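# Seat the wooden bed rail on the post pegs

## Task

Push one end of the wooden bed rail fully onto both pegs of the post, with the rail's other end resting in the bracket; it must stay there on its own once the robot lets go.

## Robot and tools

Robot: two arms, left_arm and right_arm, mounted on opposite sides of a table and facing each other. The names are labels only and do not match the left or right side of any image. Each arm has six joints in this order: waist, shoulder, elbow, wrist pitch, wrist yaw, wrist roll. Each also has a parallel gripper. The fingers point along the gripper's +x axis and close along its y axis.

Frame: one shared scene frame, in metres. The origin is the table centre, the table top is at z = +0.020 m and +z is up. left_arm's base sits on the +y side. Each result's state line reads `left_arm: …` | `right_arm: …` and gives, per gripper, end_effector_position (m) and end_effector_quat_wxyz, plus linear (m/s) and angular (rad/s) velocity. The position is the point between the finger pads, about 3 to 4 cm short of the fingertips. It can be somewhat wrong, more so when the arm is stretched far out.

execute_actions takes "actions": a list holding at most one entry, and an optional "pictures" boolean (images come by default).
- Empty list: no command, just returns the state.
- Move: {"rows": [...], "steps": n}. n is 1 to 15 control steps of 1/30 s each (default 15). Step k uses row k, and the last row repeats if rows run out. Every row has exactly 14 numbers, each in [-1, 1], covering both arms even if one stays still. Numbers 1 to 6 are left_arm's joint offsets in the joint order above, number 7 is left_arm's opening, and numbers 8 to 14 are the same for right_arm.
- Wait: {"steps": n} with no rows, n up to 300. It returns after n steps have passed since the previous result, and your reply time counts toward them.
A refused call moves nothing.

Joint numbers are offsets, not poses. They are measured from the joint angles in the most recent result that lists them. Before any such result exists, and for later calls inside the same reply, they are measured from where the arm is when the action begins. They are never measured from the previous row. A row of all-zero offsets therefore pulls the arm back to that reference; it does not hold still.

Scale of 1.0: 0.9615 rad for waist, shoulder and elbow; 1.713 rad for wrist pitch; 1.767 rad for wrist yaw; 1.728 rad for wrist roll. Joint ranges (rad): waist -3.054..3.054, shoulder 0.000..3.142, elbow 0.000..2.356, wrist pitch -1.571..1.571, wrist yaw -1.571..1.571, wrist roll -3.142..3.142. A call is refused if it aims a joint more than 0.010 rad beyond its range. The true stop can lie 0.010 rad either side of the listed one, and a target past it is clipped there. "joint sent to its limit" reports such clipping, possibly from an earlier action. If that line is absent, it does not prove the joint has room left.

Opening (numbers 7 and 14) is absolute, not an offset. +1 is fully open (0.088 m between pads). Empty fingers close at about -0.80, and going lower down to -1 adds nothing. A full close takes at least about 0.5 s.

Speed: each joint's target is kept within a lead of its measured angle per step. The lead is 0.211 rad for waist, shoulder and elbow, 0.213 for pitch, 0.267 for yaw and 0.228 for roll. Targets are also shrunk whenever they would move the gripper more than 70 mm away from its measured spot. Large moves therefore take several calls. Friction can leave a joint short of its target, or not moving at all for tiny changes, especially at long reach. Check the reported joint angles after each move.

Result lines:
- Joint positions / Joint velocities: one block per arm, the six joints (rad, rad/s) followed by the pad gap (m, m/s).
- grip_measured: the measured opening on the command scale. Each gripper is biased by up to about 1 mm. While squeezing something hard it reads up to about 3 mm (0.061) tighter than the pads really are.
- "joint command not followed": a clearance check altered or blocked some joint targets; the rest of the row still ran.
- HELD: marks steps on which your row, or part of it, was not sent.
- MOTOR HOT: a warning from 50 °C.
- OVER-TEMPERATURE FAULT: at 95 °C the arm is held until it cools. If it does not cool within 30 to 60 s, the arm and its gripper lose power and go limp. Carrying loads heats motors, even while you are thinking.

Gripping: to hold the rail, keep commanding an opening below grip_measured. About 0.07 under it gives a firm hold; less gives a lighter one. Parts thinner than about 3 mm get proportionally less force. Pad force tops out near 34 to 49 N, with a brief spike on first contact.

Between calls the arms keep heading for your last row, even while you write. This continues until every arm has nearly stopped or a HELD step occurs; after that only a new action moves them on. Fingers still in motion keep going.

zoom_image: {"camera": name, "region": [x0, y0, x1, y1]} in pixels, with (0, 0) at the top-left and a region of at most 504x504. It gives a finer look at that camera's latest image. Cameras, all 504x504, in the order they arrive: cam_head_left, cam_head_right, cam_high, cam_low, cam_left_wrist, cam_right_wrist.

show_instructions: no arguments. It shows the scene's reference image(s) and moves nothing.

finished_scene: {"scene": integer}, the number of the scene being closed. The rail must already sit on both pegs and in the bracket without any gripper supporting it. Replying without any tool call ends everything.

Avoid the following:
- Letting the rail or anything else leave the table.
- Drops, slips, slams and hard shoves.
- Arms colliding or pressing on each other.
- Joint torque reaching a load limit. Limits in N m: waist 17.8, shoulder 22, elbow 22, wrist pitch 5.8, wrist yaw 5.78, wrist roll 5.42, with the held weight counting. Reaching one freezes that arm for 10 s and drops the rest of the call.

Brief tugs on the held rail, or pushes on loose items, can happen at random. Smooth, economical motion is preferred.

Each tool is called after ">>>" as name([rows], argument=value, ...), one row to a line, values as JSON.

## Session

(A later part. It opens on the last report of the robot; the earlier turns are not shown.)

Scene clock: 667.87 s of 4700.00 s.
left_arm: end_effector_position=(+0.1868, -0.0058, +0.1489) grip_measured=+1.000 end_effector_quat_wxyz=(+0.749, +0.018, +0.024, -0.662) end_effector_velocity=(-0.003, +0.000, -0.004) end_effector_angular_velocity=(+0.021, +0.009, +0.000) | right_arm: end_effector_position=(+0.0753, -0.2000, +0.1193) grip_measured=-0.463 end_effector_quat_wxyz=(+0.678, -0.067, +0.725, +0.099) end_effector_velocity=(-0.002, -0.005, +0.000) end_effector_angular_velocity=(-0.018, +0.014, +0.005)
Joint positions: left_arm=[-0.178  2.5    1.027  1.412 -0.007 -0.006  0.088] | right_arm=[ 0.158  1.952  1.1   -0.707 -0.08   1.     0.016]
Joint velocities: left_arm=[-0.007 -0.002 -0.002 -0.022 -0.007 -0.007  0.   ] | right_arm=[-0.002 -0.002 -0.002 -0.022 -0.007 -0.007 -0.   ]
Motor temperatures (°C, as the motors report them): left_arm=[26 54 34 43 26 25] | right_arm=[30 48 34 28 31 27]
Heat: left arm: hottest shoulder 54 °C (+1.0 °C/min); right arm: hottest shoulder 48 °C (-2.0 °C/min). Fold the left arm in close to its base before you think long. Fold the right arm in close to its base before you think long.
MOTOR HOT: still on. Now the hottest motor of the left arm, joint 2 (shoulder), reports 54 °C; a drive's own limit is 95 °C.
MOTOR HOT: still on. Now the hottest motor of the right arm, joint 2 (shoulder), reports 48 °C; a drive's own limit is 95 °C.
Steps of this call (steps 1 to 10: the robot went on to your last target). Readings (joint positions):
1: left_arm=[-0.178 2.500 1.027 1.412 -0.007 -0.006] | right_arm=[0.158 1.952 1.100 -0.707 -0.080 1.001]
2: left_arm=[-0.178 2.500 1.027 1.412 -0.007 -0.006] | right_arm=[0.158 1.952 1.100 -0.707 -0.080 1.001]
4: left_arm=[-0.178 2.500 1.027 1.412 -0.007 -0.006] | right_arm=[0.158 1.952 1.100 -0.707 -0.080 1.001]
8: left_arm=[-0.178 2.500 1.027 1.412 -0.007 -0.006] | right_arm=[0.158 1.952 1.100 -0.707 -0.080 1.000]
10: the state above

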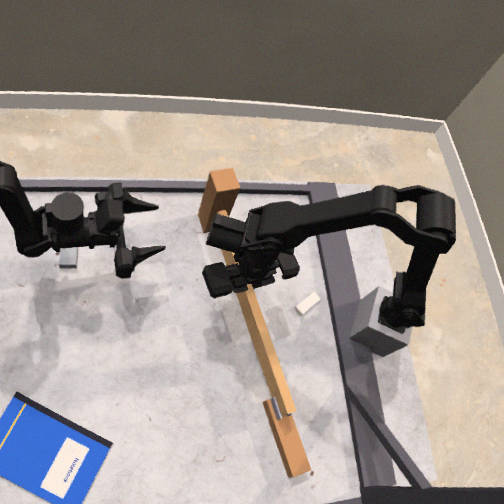

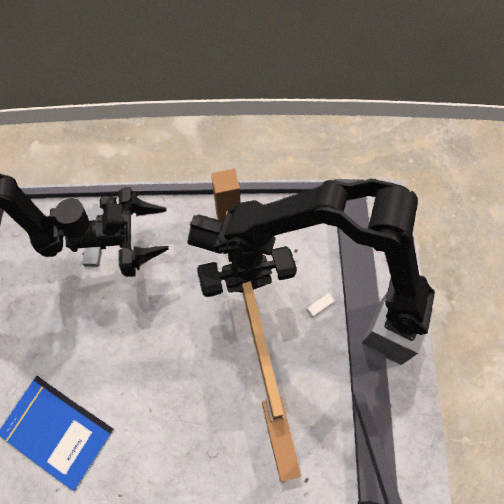

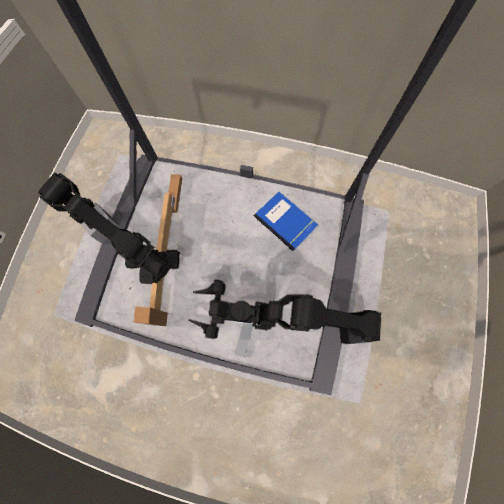

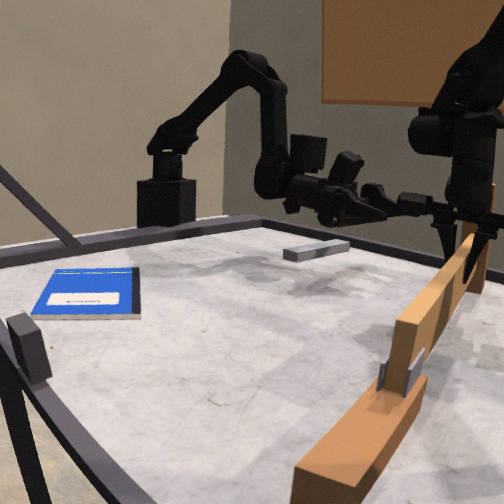

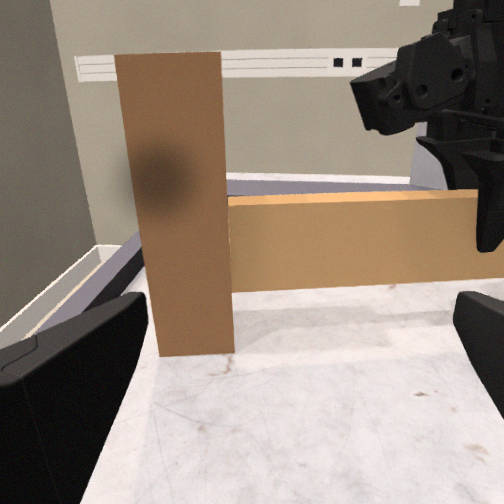

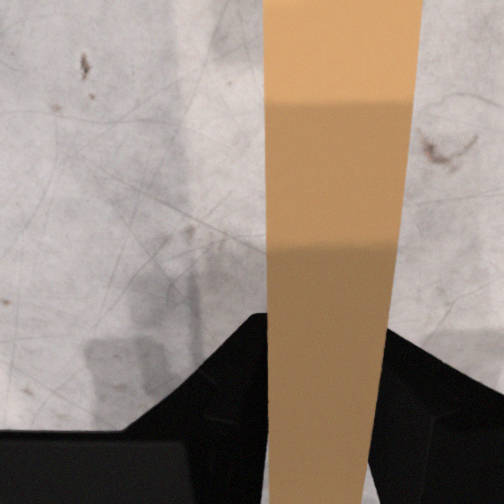

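Fully in. Release and lift.

>>> execute_actions([
  {"rows":[[0,0,0,0,0,0,1,0,0,0,0,0,0,1]],"steps":15},
], pictures=false)

>>> execute_actions([
  {"rows":[[0,0,0,0,0,0,1,0.02,-0.1,0.15,-0.14,0,0,1]],"steps":15},
], pictures=false)

>>> execute_actions([
  {"steps":30},
])

>>> zoom_image(camera="cam_left_wrist", region=[200,175,300,295])

Scene clock: 671.00 s of 4700.00 s.
left_arm: end_effector_position=(+0.1868, -0.0058, +0.1489) grip_measured=+1.000 end_effector_quat_wxyz=(+0.749, +0.018, +0.024, -0.662) end_effector_velocity=(+0.002, +0.000, +0.001) end_effector_angular_velocity=(+0.002, +0.006, +0.020) | right_arm: end_effector_position=(+0.0764, -0.2003, +0.1192) grip_measured=+0.992 end_effector_quat_wxyz=(+0.679, -0.068, +0.724, +0.100) end_effector_velocity=(-0.001, -0.002, +0.000) end_effector_angular_velocity=(-0.004, +0.009, +0.005)
Joint positions: left_arm=[-0.178  2.5    1.027  1.412 -0.007 -0.006  0.088] | right_arm=[ 0.156  1.952  1.1   -0.707 -0.077  0.996  0.088]
Joint velocities: left_arm=[-0.002 -0.007 -0.002 -0.007 -0.022 -0.007  0.   ] | right_arm=[-0.002 -0.002 -0.002 -0.007 -0.007 -0.007  0.014]
Motor temperatures (°C, as the motors report them): left_arm=[26 54 34 43 26 25] | right_arm=[30 48 34 28 31 27]
Heat: left arm: hottest shoulder 54 °C (+1.0 °C/min); right arm: hottest shoulder 48 °C (-1.0 °C/min). Fold the left arm in close to its base before you think long. Fold the right arm in close to its base before you think long.
MOTOR HOT: still on. Now the hottest motor of the left arm, joint 2 (shoulder), reports 54 °C; a drive's own limit is 95 °C.
MOTOR HOT: still on. Now the hottest motor of the right arm, joint 2 (shoulder), reports 48 °C; a drive's own limit is 95 °C.
Steps of this call (steps 1 to 15: the robot went on to your last target; steps 16 to 79: nothing new was sent; steps 80 to 94: all 15 steps of this action). Readings (joint positions):
80: left_arm=[-0.178 2.500 1.027 1.412 -0.007 -0.006] | right_arm=[0.159 1.952 1.100 -0.706 -0.077 0.997]
81: left_arm=[-0.178 2.500 1.027 1.412 -0.007 -0.006] | right_arm=[0.158 1.952 1.100 -0.706 -0.069 0.995]
83: left_arm=[-0.178 2.500 1.027 1.412 -0.007 -0.006] | right_arm=[0.156 1.952 1.100 -0.707 -0.069 0.995]
87: left_arm=[-0.178 2.500 1.027 1.412 -0.007 -0.006] | right_arm=[0.156 1.952 1.100 -0.707 -0.075 0.995]
94: the state above

Scene clock: 671.50 s of 4700.00 s.
left_arm: end_effector_position=(+0.1868, -0.0058, +0.1489) grip_measured=+1.000 end_effector_quat_wxyz=(+0.749, +0.018, +0.024, -0.662) end_effector_velocity=(-0.003, +0.000, -0.001) end_effector_angular_velocity=(+0.005, +0.022, +0.001) | right_arm: end_effector_position=(+0.0725, -0.1949, +0.1797) grip_measured=+1.000 end_effector_quat_wxyz=(+0.678, -0.075, +0.724, +0.105) end_effector_velocity=(+0.002, -0.001, +0.001) end_effector_angular_velocity=(-0.005, -0.006, -0.010)
Joint positions: left_arm=[-0.178  2.5    1.027  1.412 -0.007 -0.006  0.088] | right_arm=[ 0.172  1.856  1.24  -0.944 -0.077  0.996  0.088]
Joint velocities: left_arm=[-0.007 -0.002 -0.002 -0.007 -0.007 -0.022  0.   ] | right_arm=[-0.002 -0.002  0.002 -0.007  0.007  0.007  0.   ]
Motor temperatures (°C, as the motors report them): left_arm=[26 54 34 43 26 25] | right_arm=[30 48 34 28 31 27]
Heat: left arm: hottest shoulder 54 °C (+1.0 °C/min); right arm: hottest shoulder 48 °C (-1.0 °C/min). Fold the left arm in close to its base before you think long. Fold the right arm in close to its base before you think long.
MOTOR HOT: still on. Now the hottest motor of the left arm, joint 2 (shoulder), reports 54 °C; a drive's own limit is 95 °C.
MOTOR HOT: still on. Now the hottest motor of the right arm, joint 2 (shoulder), reports 48 °C; a drive's own limit is 95 °C.
Steps of this call (steps 1 to 15: all 15 steps of this action). Readings (joint positions):
1: left_arm=[-0.178 2.500 1.027 1.412 -0.007 -0.006] | right_arm=[0.157 1.946 1.128 -0.769 -0.077 0.996]
2: left_arm=[-0.178 2.500 1.027 1.412 -0.007 -0.006] | right_arm=[0.160 1.939 1.151 -0.829 -0.077 0.996]
4: left_arm=[-0.178 2.500 1.027 1.412 -0.007 -0.006] | right_arm=[0.168 1.903 1.191 -0.887 -0.077 0.996]
8: left_arm=[-0.178 2.500 1.027 1.412 -0.007 -0.006] | right_arm=[0.172 1.858 1.239 -0.928 -0.077 0.996]
15: the state above

Scene clock: 672.50 s of 4700.00 s.
left_arm: end_effector_position=(+0.1868, -0.0058, +0.1489) grip_measured=+1.000 end_effector_quat_wxyz=(+0.749, +0.018, +0.024, -0.662) end_effector_velocity=(-0.000, +0.000, -0.001) end_effector_angular_velocity=(+0.008, -0.007, +0.004) | right_arm: end_effector_position=(+0.0725, -0.1951, +0.1797) grip_measured=+1.000 end_effector_quat_wxyz=(+0.678, -0.075, +0.724, +0.105) end_effector_velocity=(-0.001, -0.002, +0.000) end_effector_angular_velocity=(-0.004, +0.009, +0.005)
Joint positions: left_arm=[-0.178  2.5    1.027  1.412 -0.007 -0.006  0.088] | right_arm=[ 0.172  1.856  1.24  -0.945 -0.077  0.996  0.088]
Joint velocities: left_arm=[-0.002 -0.002 -0.002 -0.007 -0.007  0.007  0.   ] | right_arm=[-0.002 -0.002 -0.002 -0.007 -0.007 -0.007  0.   ]
Motor temperatures (°C, as the motors report them): left_arm=[26 54 34 43 26 25] | right_arm=[30 48 34 28 31 27]
Heat: left arm: hottest shoulder 54 °C (+1.0 °C/min); right arm: hottest shoulder 48 °C (-1.0 °C/min). Fold the left arm in close to its base before you think long. Fold the right arm in close to its base before you think long.
MOTOR HOT: still on. Now the hottest motor of the left arm, joint 2 (shoulder), reports 54 °C; a drive's own limit is 95 °C.
MOTOR HOT: still on. Now the hottest motor of the right arm, joint 2 (shoulder), reports 48 °C; a drive's own limit is 95 °C.
Steps of this call (steps 1 to 15: the robot went on to your last target; steps 16 to 30: nothing new was sent). Readings (joint positions):
1: left_arm=[-0.178 2.500 1.027 1.412 -0.007 -0.006] | right_arm=[0.172 1.856 1.240 -0.944 -0.077 0.996]
2: left_arm=[-0.178 2.500 1.027 1.412 -0.007 -0.006] | right_arm=[0.172 1.856 1.240 -0.945 -0.077 0.996]
4: left_arm=[-0.178 2.500 1.027 1.412 -0.007 -0.006] | right_arm=[0.172 1.856 1.240 -0.945 -0.077 0.996]
8: left_arm=[-0.178 2.500 1.027 1.412 -0.007 -0.006] | right_arm=[0.172 1.856 1.240 -0.945 -0.077 0.996]
30: the state above
All arms were judged still, so your last target was given up. Only a new action makes them travel on or press farther. Fingers that are still opening or closing keep moving.

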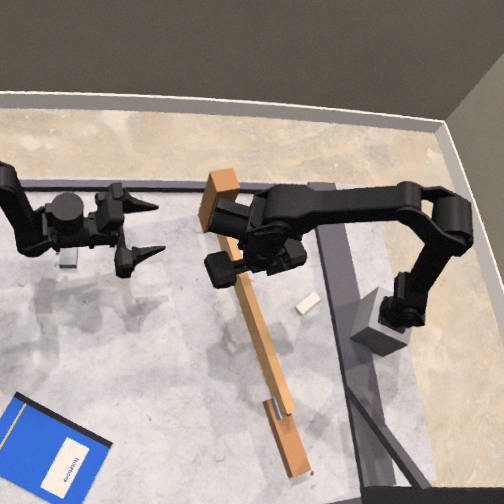

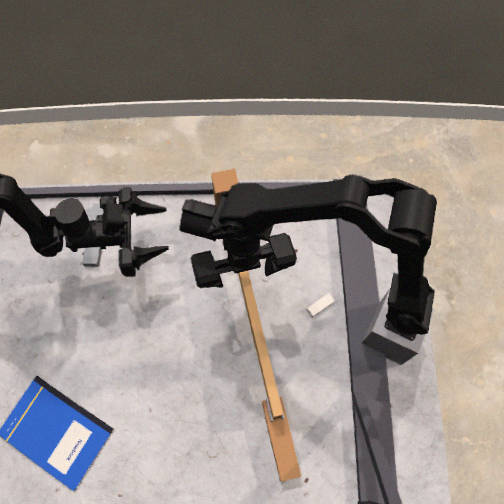

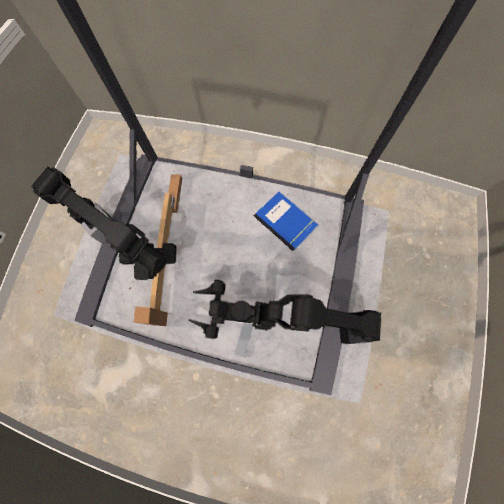

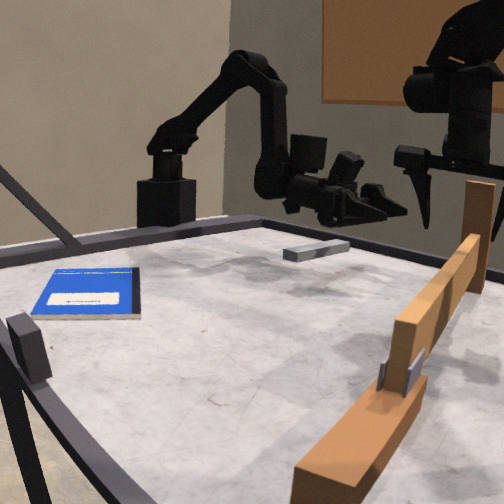

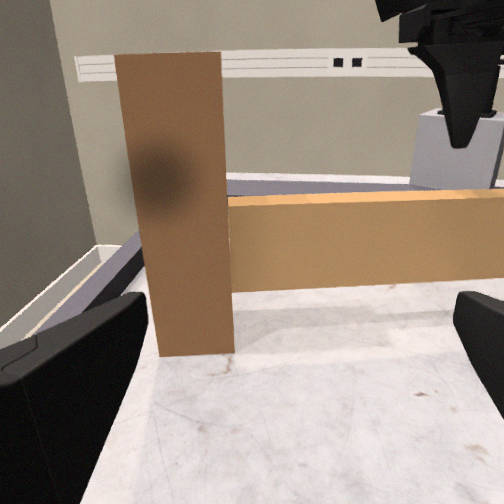

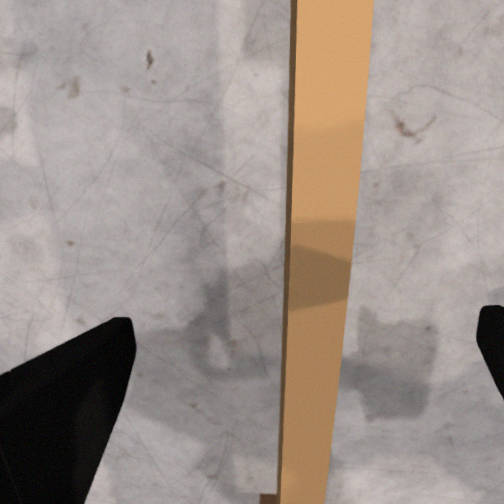

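Region (200, 175, 300, 295) of cam_left_wrist's 504x504 image, scaled by 4.200, with more detail than that image has.

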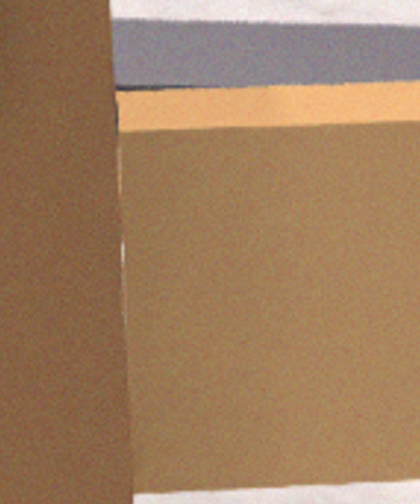

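>>> finished_scene(scene=2)

The scene is finished: the task was done.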